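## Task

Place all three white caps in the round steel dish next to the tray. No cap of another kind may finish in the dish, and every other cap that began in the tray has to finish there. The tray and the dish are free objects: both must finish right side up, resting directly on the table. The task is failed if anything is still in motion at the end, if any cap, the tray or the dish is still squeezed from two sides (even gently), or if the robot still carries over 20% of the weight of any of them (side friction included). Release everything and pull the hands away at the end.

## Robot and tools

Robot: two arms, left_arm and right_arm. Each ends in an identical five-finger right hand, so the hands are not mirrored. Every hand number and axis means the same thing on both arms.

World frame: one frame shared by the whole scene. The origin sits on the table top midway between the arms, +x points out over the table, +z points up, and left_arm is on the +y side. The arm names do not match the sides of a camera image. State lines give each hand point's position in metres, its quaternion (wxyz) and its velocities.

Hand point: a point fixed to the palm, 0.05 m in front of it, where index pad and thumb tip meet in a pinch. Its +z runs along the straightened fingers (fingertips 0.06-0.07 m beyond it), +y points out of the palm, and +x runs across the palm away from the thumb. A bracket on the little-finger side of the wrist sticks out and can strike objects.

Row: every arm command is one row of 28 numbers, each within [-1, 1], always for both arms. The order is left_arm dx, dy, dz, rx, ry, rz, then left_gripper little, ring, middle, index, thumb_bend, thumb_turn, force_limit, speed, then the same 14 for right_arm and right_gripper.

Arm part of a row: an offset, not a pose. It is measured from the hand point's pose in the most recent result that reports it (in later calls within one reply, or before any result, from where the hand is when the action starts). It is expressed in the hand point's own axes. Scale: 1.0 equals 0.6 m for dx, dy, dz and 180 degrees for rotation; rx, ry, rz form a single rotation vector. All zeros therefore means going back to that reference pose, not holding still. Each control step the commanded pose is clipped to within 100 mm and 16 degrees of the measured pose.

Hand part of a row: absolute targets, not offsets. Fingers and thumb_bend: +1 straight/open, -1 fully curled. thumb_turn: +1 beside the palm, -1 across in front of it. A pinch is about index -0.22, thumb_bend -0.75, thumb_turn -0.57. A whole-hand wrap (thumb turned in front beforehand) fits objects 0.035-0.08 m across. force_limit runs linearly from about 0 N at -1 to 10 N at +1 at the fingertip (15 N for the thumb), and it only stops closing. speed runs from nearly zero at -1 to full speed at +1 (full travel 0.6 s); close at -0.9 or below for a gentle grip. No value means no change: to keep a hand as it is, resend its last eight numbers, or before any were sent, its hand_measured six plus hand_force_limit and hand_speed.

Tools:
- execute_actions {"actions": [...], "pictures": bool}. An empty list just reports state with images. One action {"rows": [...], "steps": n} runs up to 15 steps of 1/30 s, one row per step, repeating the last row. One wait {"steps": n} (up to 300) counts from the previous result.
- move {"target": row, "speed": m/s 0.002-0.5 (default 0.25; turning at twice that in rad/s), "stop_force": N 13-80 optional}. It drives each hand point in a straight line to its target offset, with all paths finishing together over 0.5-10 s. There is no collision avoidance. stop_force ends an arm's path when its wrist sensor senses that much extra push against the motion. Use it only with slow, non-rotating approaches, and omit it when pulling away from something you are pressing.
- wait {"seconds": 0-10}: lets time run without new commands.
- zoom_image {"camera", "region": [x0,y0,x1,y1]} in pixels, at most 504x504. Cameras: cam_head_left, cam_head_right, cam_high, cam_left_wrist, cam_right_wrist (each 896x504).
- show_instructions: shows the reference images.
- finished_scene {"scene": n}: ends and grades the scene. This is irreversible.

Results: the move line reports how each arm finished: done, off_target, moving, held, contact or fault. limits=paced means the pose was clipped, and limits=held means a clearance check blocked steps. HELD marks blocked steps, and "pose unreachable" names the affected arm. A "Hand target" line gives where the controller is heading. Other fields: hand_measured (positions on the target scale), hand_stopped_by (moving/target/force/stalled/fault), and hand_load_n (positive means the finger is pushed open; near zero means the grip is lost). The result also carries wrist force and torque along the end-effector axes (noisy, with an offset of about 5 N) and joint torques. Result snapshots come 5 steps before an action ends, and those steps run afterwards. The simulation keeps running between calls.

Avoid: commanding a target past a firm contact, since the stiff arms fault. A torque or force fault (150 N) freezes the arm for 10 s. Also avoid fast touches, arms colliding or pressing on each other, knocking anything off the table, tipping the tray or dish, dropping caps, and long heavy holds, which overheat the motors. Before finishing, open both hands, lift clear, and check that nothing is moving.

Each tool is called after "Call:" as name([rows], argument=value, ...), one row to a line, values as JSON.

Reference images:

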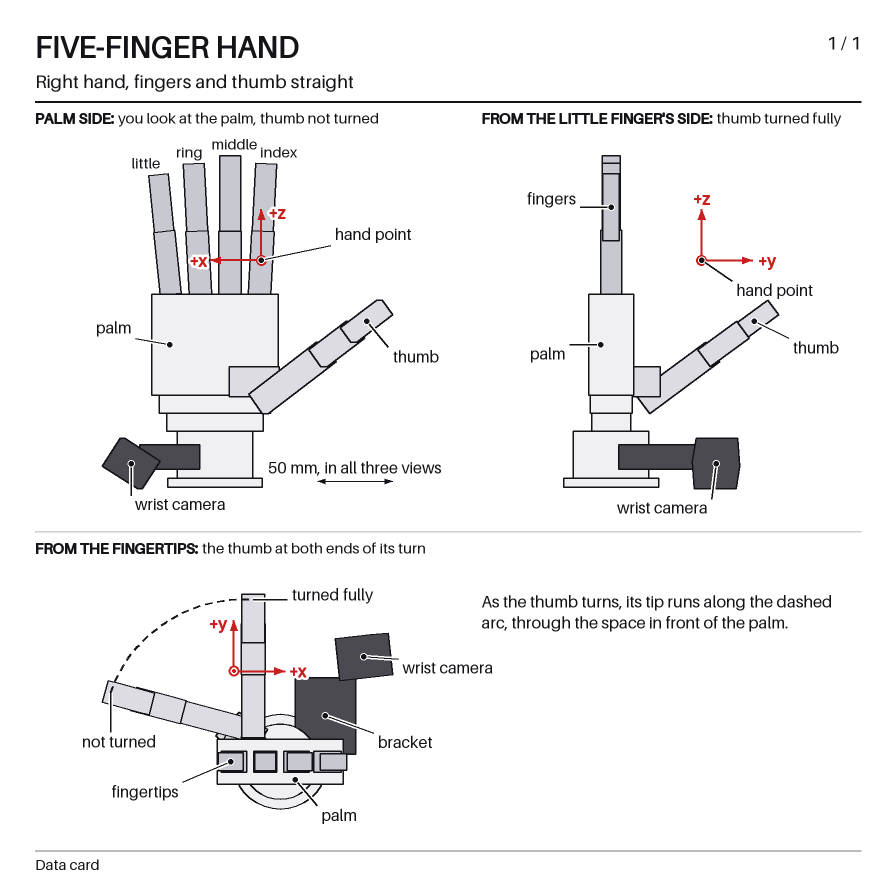

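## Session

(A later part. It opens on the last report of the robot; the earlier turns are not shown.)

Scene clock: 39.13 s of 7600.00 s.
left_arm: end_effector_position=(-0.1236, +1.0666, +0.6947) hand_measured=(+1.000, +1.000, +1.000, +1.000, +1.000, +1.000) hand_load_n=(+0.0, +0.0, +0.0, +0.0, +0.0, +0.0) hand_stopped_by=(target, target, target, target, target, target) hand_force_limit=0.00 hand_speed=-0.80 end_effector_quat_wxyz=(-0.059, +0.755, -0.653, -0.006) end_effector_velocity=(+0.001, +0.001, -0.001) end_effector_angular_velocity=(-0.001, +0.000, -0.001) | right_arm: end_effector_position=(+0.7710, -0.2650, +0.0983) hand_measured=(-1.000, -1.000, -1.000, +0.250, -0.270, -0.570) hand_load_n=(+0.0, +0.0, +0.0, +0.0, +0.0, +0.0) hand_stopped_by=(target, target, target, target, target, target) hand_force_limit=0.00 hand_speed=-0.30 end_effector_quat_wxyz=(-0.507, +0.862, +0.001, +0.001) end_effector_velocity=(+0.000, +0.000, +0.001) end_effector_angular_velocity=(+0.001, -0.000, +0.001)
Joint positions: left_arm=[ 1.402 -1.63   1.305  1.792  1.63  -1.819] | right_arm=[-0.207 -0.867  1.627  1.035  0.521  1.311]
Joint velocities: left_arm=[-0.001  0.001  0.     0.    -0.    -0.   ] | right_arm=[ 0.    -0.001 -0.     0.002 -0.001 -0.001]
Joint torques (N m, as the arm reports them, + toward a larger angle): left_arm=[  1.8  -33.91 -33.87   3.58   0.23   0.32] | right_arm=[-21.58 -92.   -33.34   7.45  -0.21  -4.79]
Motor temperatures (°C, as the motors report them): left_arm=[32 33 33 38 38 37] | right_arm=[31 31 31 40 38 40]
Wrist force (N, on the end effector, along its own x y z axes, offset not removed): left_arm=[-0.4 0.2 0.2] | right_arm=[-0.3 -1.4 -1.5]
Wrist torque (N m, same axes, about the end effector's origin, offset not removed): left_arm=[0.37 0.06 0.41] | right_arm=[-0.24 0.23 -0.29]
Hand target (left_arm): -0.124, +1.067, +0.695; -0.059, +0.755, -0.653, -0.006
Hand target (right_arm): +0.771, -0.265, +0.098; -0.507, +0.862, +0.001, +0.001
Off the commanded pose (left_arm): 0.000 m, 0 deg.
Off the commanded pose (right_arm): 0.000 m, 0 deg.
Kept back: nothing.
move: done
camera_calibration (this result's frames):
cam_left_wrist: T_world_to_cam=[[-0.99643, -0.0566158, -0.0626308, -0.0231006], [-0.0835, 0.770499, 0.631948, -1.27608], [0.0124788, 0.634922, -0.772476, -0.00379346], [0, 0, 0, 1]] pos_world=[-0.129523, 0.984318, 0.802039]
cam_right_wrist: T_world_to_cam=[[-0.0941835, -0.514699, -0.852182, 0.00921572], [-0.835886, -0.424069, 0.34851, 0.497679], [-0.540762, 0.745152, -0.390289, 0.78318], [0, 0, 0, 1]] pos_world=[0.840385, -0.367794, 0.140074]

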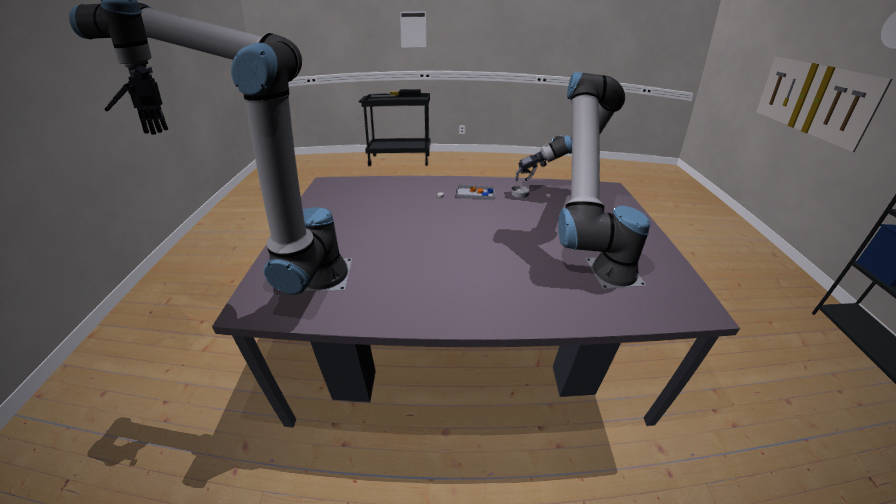

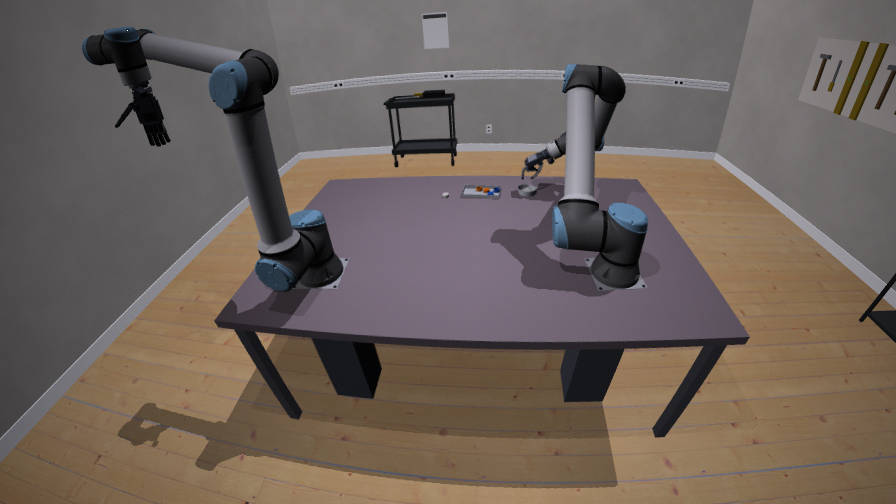

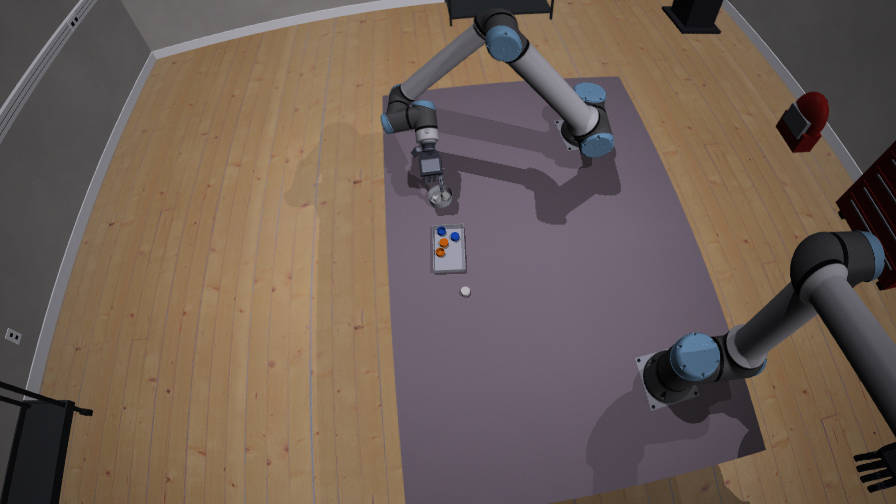

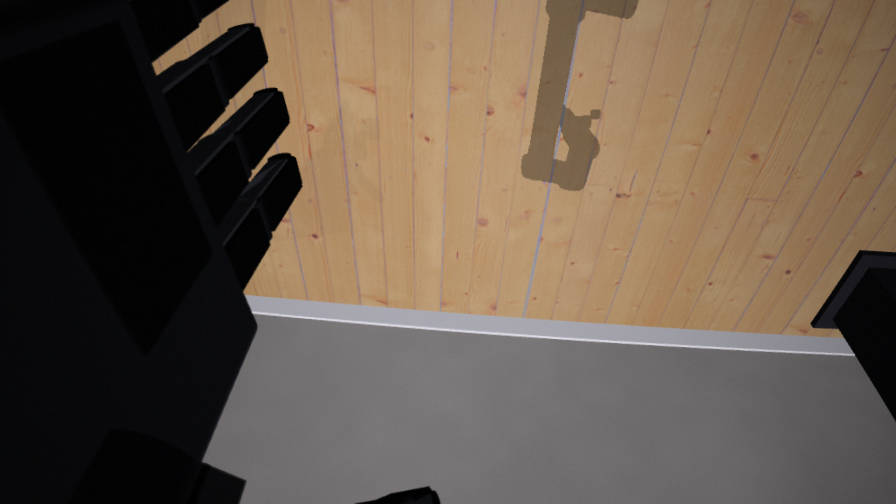

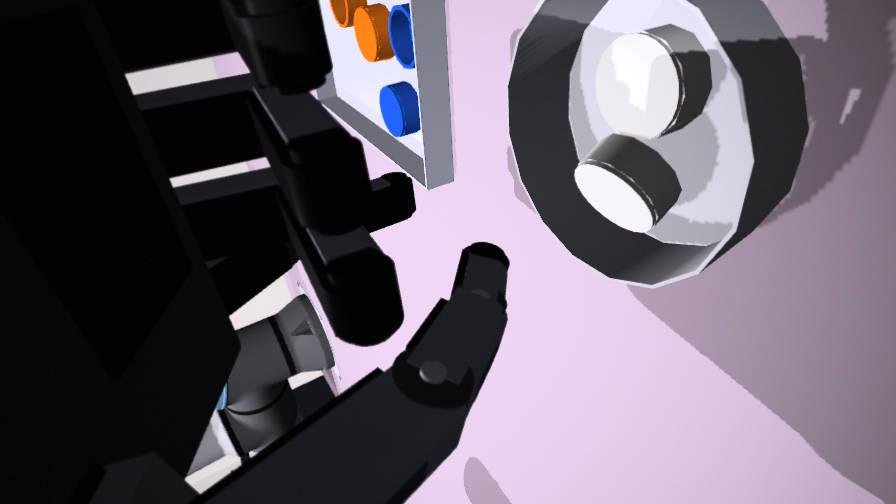

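Call:
move(target=[0,0,0,0,0,0,1,1,1,1,1,1,0,-0.8,-0.052,-0.344,0.619,0,0,0,-1,-1,-1,0.3,-0.3,-0.57,0,-0.3], speed=0.3)

Call:
move(target=[0,0,0,0,0,0,1,1,1,1,1,1,0,-0.8,0,0.066,0.036,0,0,0,-1,-1,-1,0.3,-0.3,-0.57,0,-0.3], speed=0.1)

Scene clock: 41.93 s of 7600.00 s.
left_arm: end_effector_position=(-0.1236, +1.0666, +0.6947) hand_measured=(+1.000, +1.000, +1.000, +1.000, +1.000, +1.000) hand_load_n=(+0.0, +0.0, +0.0, +0.0, +0.0, +0.0) hand_stopped_by=(target, target, target, target, target, target) hand_force_limit=0.00 hand_speed=-0.80 end_effector_quat_wxyz=(-0.059, +0.755, -0.653, -0.006) end_effector_velocity=(-0.000, +0.000, +0.000) end_effector_angular_velocity=(+0.000, -0.000, +0.000) | right_arm: end_effector_position=(+0.7398, +0.1597, +0.0985) hand_measured=(-1.000, -1.000, -1.000, +0.300, -0.300, -0.570) hand_load_n=(+0.0, +0.0, +0.0, +0.0, +0.0, +0.0) hand_stopped_by=(target, target, target, target, target, target) hand_force_limit=0.00 hand_speed=-0.30 end_effector_quat_wxyz=(-0.507, +0.862, +0.001, +0.001) end_effector_velocity=(+0.001, +0.001, -0.000) end_effector_angular_velocity=(-0.001, +0.001, -0.002)
Joint positions: left_arm=[ 1.402 -1.63   1.305  1.792  1.63  -1.819] | right_arm=[ 0.358 -0.81   1.304  0.425  0.657  2.335]
Joint velocities: left_arm=[ 0.  0. -0.  0.  0. -0.] | right_arm=[ 0.001  0.002 -0.003 -0.     0.002  0.003]
Joint torques (N m, as the arm reports them, + toward a larger angle): left_arm=[ -0.44 -32.76 -34.32   3.57   0.1    0.51] | right_arm=[ 22.48 -74.24 -39.79   0.97   1.87   4.19]
Motor temperatures (°C, as the motors report them): left_arm=[32 33 33 38 38 37] | right_arm=[31 31 31 40 38 40]
Wrist force (N, on the end effector, along its own x y z axes, offset not removed): left_arm=[-3.5 4.1 -1.9] | right_arm=[-1.1 -0.7 -1.3]
Wrist torque (N m, same axes, about the end effector's origin, offset not removed): left_arm=[1.01 0.41 -0.04] | right_arm=[-0.16 0.43 -0.33]
Hand target (left_arm): -0.124, +1.067, +0.695; -0.059, +0.755, -0.653, -0.006
Hand target (right_arm): +0.740, +0.160, +0.099; -0.507, +0.862, +0.001, +0.001
Off the commanded pose (left_arm): 0.000 m, 0 deg.
Off the commanded pose (right_arm): 0.000 m, 0 deg.
Kept back: nothing.
move: done
camera_calibration (this result's frames):
cam_left_wrist: T_world_to_cam=[[-0.99643, -0.0566157, -0.0626309, -0.0231006], [-0.0834999, 0.770499, 0.631948, -1.27608], [0.0124788, 0.634922, -0.772476, -0.00379361], [0, 0, 0, 1]] pos_world=[-0.129523, 0.984318, 0.802039]
cam_right_wrist: T_world_to_cam=[[-0.0942304, -0.514375, -0.852373, 0.225106], [-0.836272, -0.423642, 0.348103, 0.651874], [-0.540157, 0.745618, -0.390238, 0.449369], [0, 0, 0, 1]] pos_world=[0.809086, 0.0568931, 0.140315]

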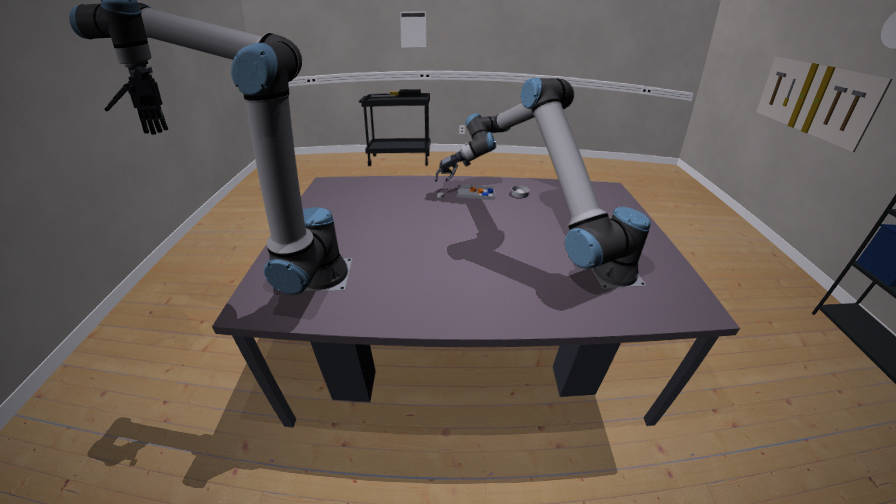

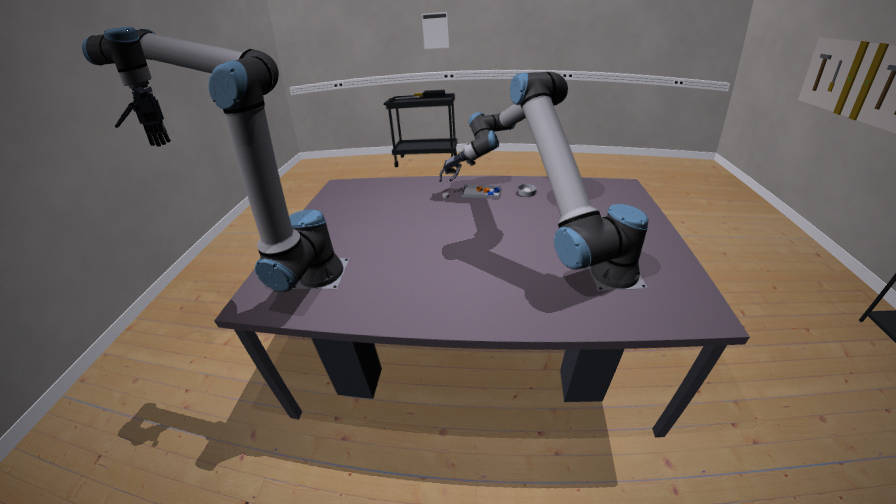

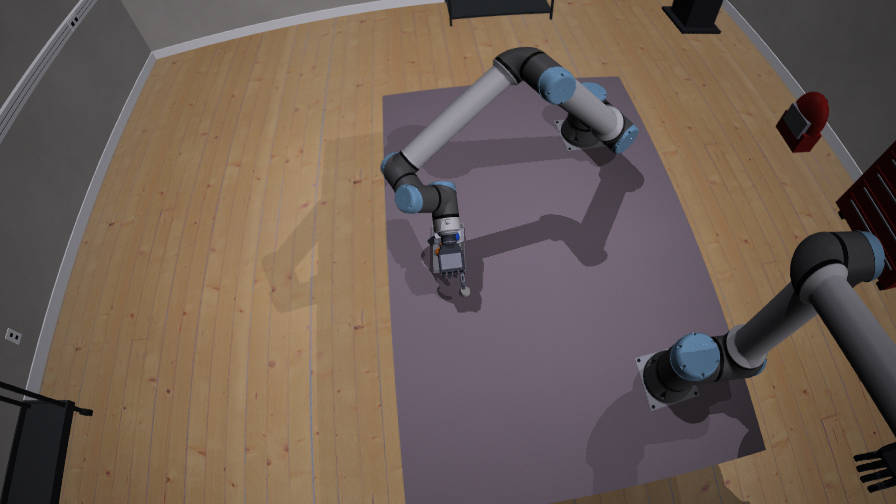

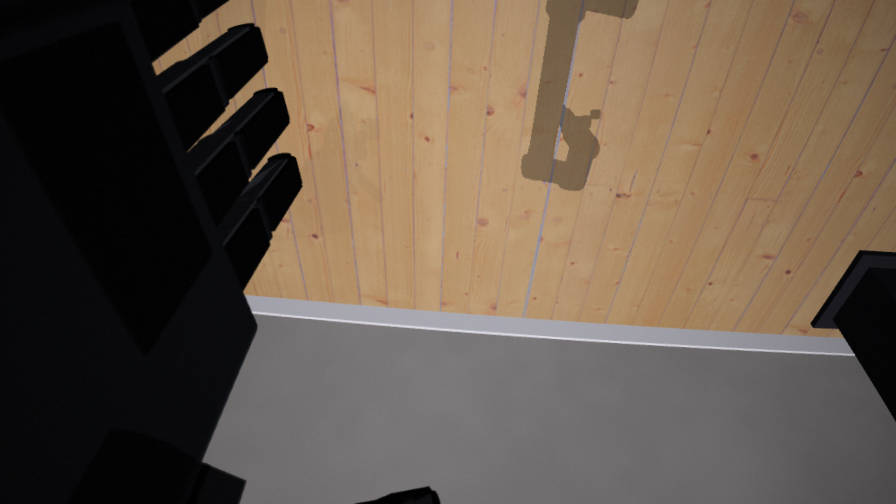

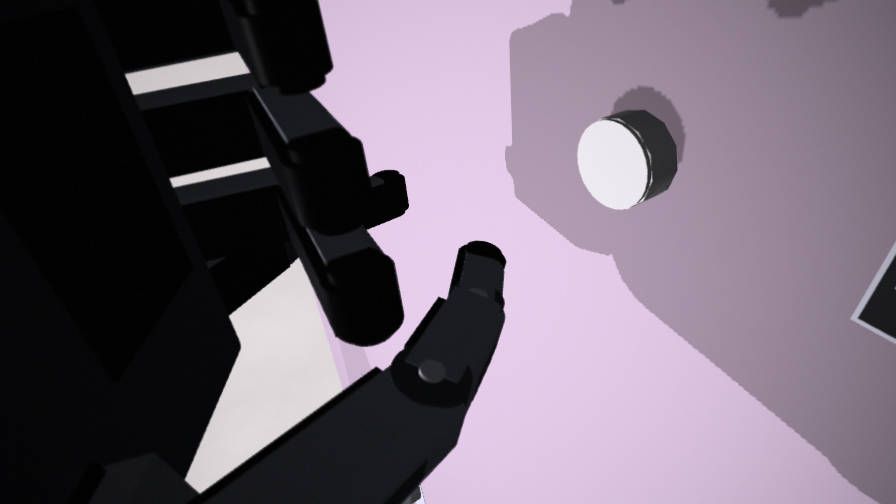

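Scene clock: 42.80 s of 7600.00 s.
left_arm: end_effector_position=(-0.1236, +1.0666, +0.6947) hand_measured=(+1.000, +1.000, +1.000, +1.000, +1.000, +1.000) hand_load_n=(+0.0, +0.0, +0.0, +0.0, +0.0, +0.0) hand_stopped_by=(target, target, target, target, target, target) hand_force_limit=0.00 hand_speed=-0.80 end_effector_quat_wxyz=(-0.059, +0.755, -0.653, -0.006) end_effector_velocity=(+0.000, -0.000, +0.000) end_effector_angular_velocity=(+0.000, -0.000, -0.000) | right_arm: end_effector_position=(+0.7399, +0.1594, +0.0536) hand_measured=(-1.000, -1.000, -1.000, +0.300, -0.300, -0.570) hand_load_n=(+0.0, +0.0, +0.0, +0.0, +0.0, +0.0) hand_stopped_by=(target, target, target, target, target, target) hand_force_limit=0.00 hand_speed=-0.30 end_effector_quat_wxyz=(-0.507, +0.862, +0.001, +0.001) end_effector_velocity=(-0.000, +0.001, -0.001) end_effector_angular_velocity=(+0.001, -0.001, +0.001)
Joint positions: left_arm=[ 1.402 -1.63   1.305  1.792  1.63  -1.819] | right_arm=[ 0.357 -0.772  1.324  0.367  0.657  2.335]
Joint velocities: left_arm=[-0. -0.  0.  0.  0.  0.] | right_arm=[ 0.001  0.001  0.001 -0.002 -0.001 -0.   ]
Joint torques (N m, as the arm reports them, + toward a larger angle): left_arm=[  2.52 -32.37 -35.02   3.3    0.4    0.63] | right_arm=[-22.47 -67.13 -24.08   0.    -3.96   1.3 ]
Motor temperatures (°C, as the motors report them): left_arm=[32 33 33 38 38 37] | right_arm=[31 31 31 40 38 40]
Wrist force (N, on the end effector, along its own x y z axes, offset not removed): left_arm=[1.1 3.7 1.1] | right_arm=[-1.8 -0.7 -0.2]
Wrist torque (N m, same axes, about the end effector's origin, offset not removed): left_arm=[0.56 -0.30 0.38] | right_arm=[-0.27 0.50 -0.39]
Hand target (left_arm): -0.124, +1.067, +0.695; -0.059, +0.755, -0.653, -0.006
Hand target (right_arm): +0.740, +0.159, +0.053; -0.507, +0.862, +0.001, +0.001
Off the commanded pose (left_arm): 0.000 m, 0 deg.
Off the commanded pose (right_arm): 0.000 m, 0 deg.
Kept back: nothing.
move: done
camera_calibration (this result's frames):
cam_left_wrist: T_world_to_cam=[[-0.99643, -0.0566157, -0.0626309, -0.0231005], [-0.0835, 0.770499, 0.631948, -1.27608], [0.0124789, 0.634922, -0.772476, -0.00379323], [0, 0, 0, 1]] pos_world=[-0.129523, 0.984318, 0.802039]
cam_right_wrist: T_world_to_cam=[[-0.0940202, -0.514396, -0.852383, 0.186474], [-0.836275, -0.423749, 0.347967, 0.667495], [-0.540189, 0.745543, -0.390336, 0.432134], [0, 0, 0, 1]] pos_world=[0.809176, 0.056597, 0.0953579]

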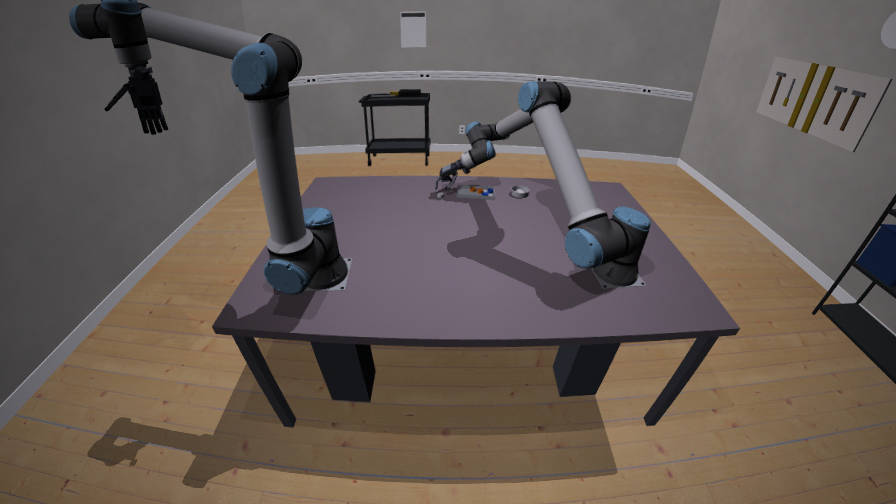

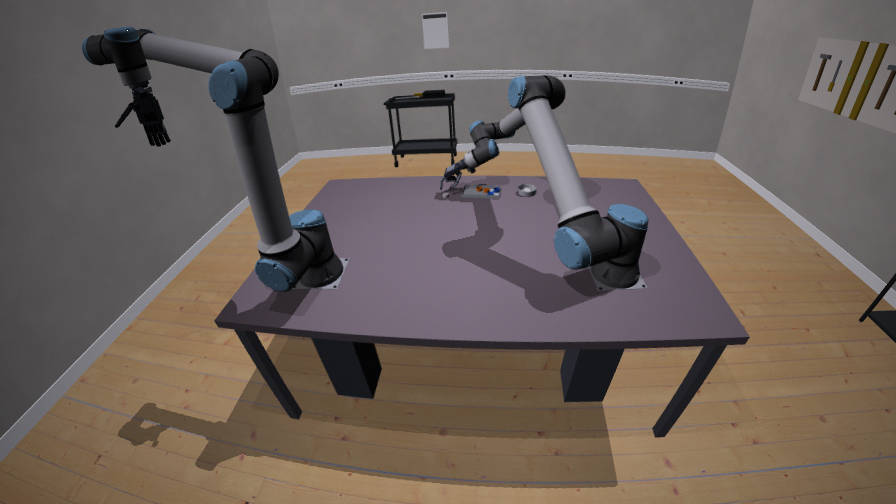

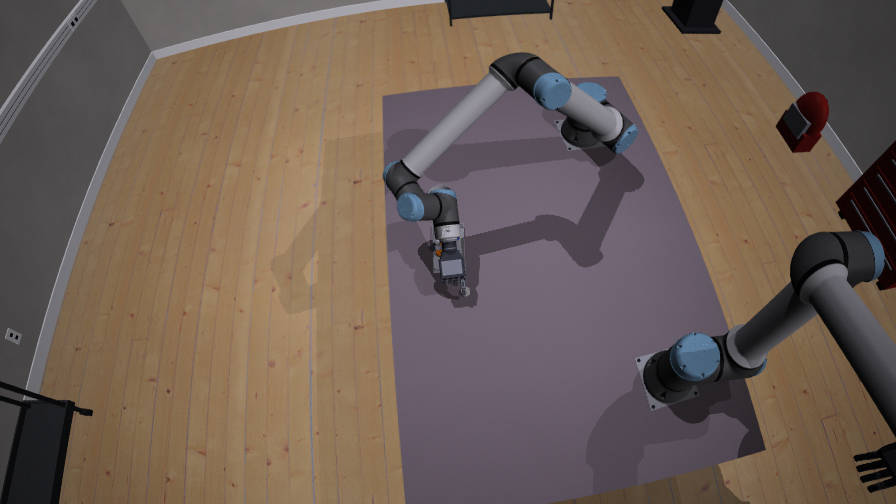

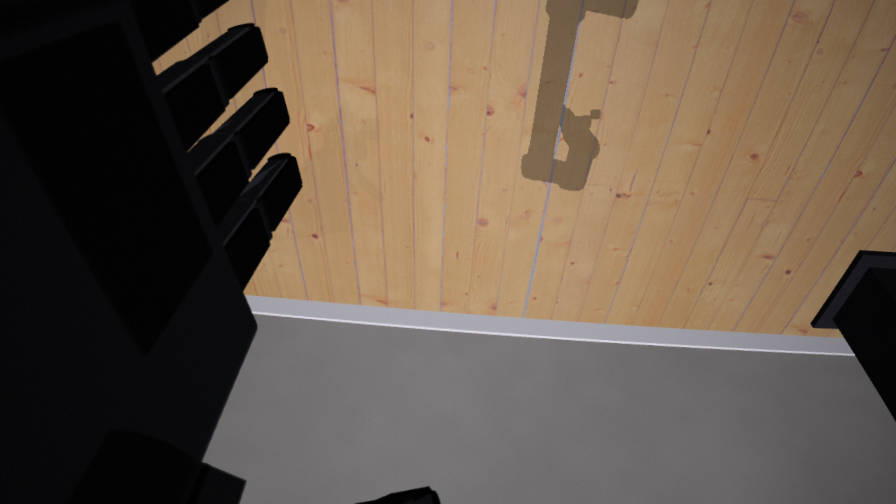

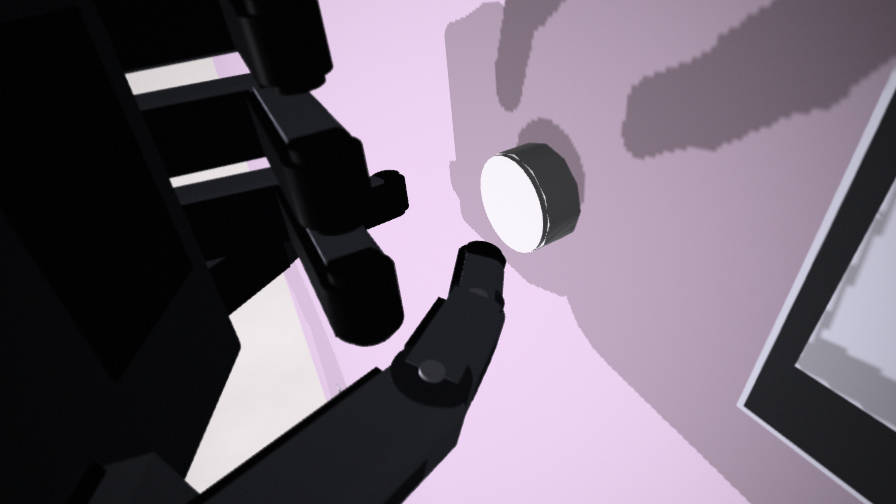

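Call:
zoom_image(camera="cam_head_left", region=[410,150,510,210])

Call:
move(target=[0,0,0,0,0,0,1,1,1,1,1,1,0,-0.8,0,0.0565,0.0315,0,0,0,-1,-1,-1,0.3,-0.3,-0.57,0,-0.3], speed=0.03, stop_force=13)

Region (410, 150, 510, 210) of cam_head_left's 896x504 image, scaled by 5.040, with more detail than that image has; it fills the top 302 rows of this view, and the rest is white.

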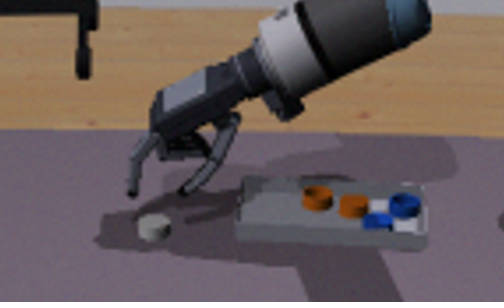

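Scene clock: 44.63 s of 7600.00 s.
left_arm: end_effector_position=(-0.1236, +1.0666, +0.6947) hand_measured=(+1.000, +1.000, +1.000, +1.000, +1.000, +1.000) hand_load_n=(+0.0, +0.0, +0.0, +0.0, +0.0, +0.0) hand_stopped_by=(target, target, target, target, target, target) hand_force_limit=0.00 hand_speed=-0.80 end_effector_quat_wxyz=(-0.059, +0.755, -0.653, -0.006) end_effector_velocity=(+0.001, +0.000, +0.000) end_effector_angular_velocity=(+0.001, -0.000, -0.002) | right_arm: end_effector_position=(+0.7400, +0.1595, +0.0149) hand_measured=(-1.000, -1.000, -1.000, +0.300, -0.300, -0.570) hand_load_n=(+0.0, +0.0, +0.0, +0.0, +0.0, +0.0) hand_stopped_by=(target, target, target, target, target, target) hand_force_limit=0.00 hand_speed=-0.30 end_effector_quat_wxyz=(-0.507, +0.862, +0.001, +0.001) end_effector_velocity=(+0.000, -0.000, -0.002) end_effector_angular_velocity=(-0.001, +0.000, -0.001)
Joint positions: left_arm=[ 1.402 -1.63   1.305  1.792  1.63  -1.819] | right_arm=[ 0.357 -0.737  1.336  0.319  0.657  2.335]
Joint velocities: left_arm=[-0.002 -0.    -0.     0.    -0.    -0.   ] | right_arm=[-0.001  0.002  0.    -0.002  0.001 -0.   ]
Joint torques (N m, as the arm reports them, + toward a larger angle): left_arm=[ -0.22 -32.19 -34.16   3.48   0.2    0.4 ] | right_arm=[ -2.45 -68.5  -23.41   0.33  -2.11  -3.36]
Motor temperatures (°C, as the motors report them): left_arm=[32 33 33 38 38 37] | right_arm=[31 31 31 40 38 40]
Wrist force (N, on the end effector, along its own x y z axes, offset not removed): left_arm=[0.5 1.3 -1.9] | right_arm=[0.8 -2.2 -1.0]
Wrist torque (N m, same axes, about the end effector's origin, offset not removed): left_arm=[0.45 -0.09 0.34] | right_arm=[-0.38 0.15 -0.22]
Hand target (left_arm): -0.124, +1.067, +0.695; -0.059, +0.755, -0.653, -0.006
Hand target (right_arm): +0.740, +0.160, +0.015; -0.507, +0.862, +0.001, +0.001
Off the commanded pose (left_arm): 0.000 m, 0 deg.
Off the commanded pose (right_arm): 0.000 m, 0 deg.
Kept back: nothing.
move: done
camera_calibration (this result's frames):
cam_left_wrist: T_world_to_cam=[[-0.99643, -0.0566157, -0.0626308, -0.0231007], [-0.0834999, 0.770499, 0.631948, -1.27608], [0.0124788, 0.634922, -0.772476, -0.00379358], [0, 0, 0, 1]] pos_world=[-0.129523, 0.984318, 0.802039]
cam_right_wrist: T_world_to_cam=[[-0.0940192, -0.514376, -0.852395, 0.153547], [-0.836293, -0.423732, 0.347944, 0.681088], [-0.540161, 0.745566, -0.390331, 0.417069], [0, 0, 0, 1]] pos_world=[0.80931, 0.0566273, 0.056697]

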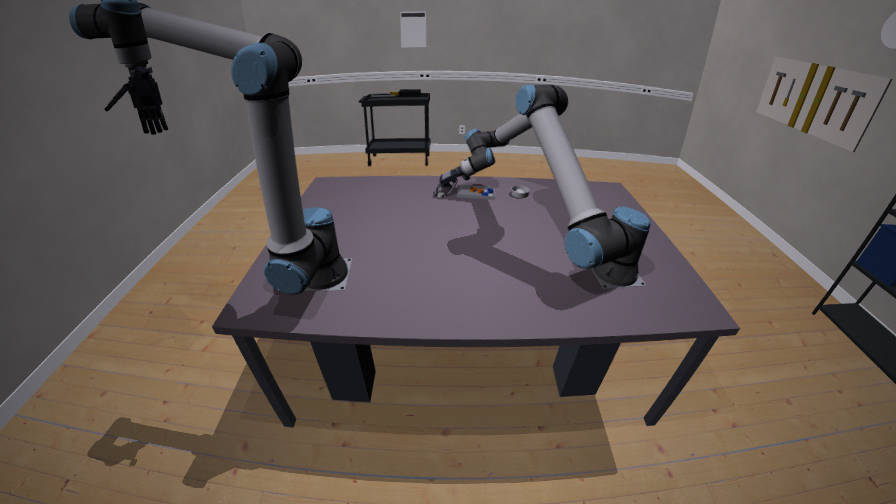

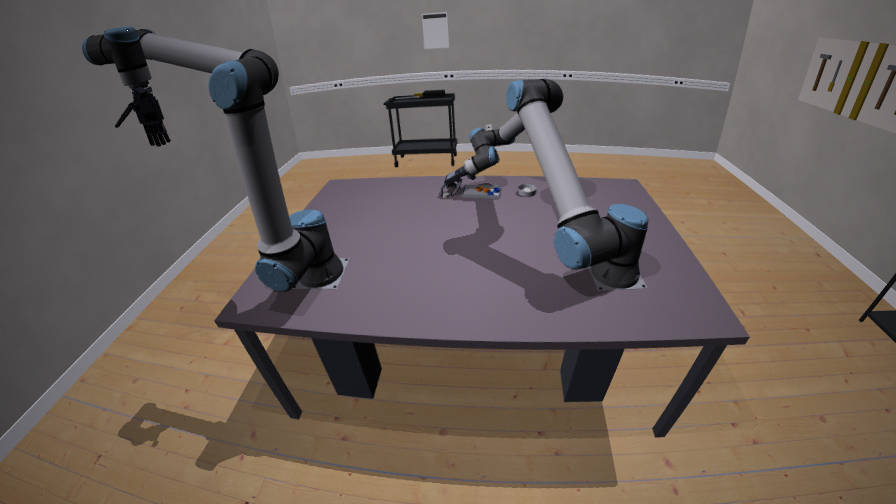

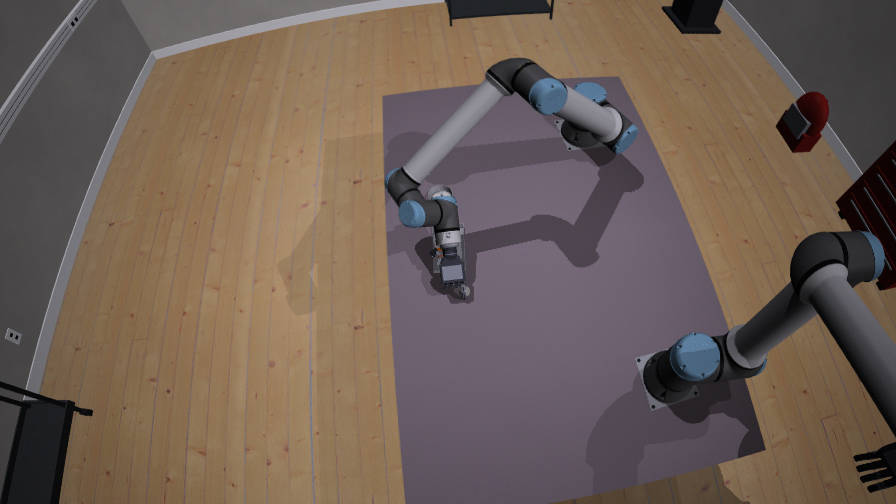

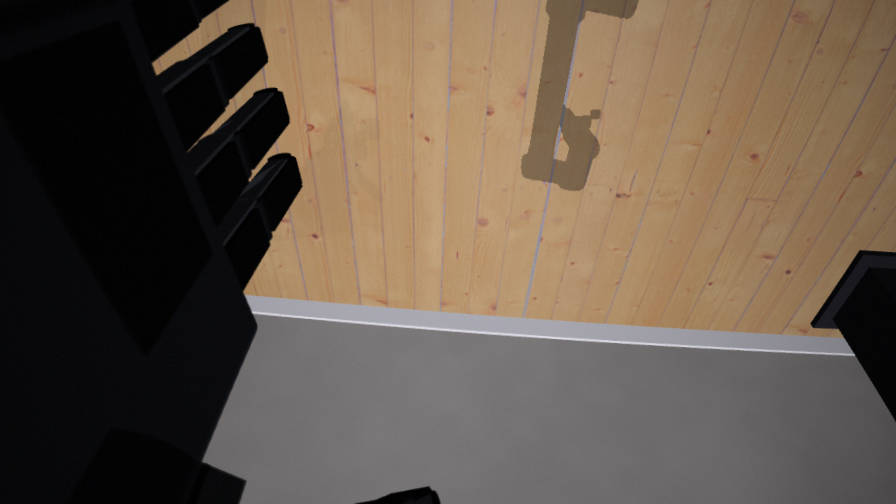

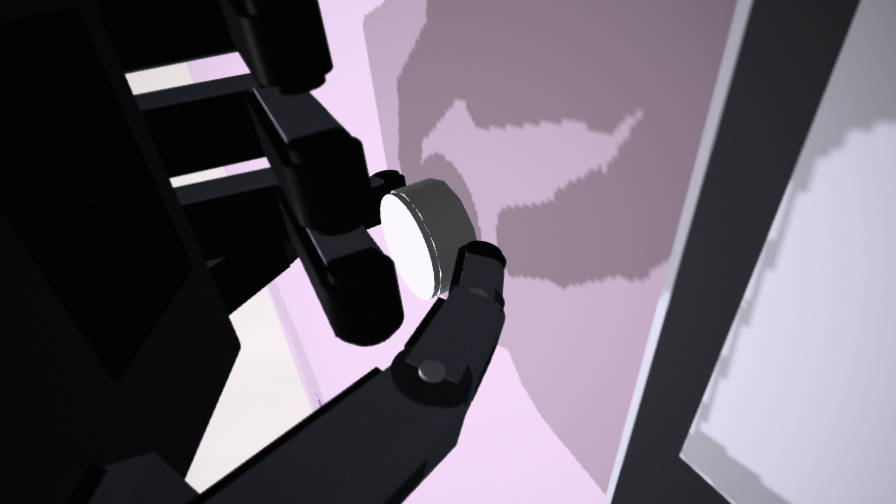

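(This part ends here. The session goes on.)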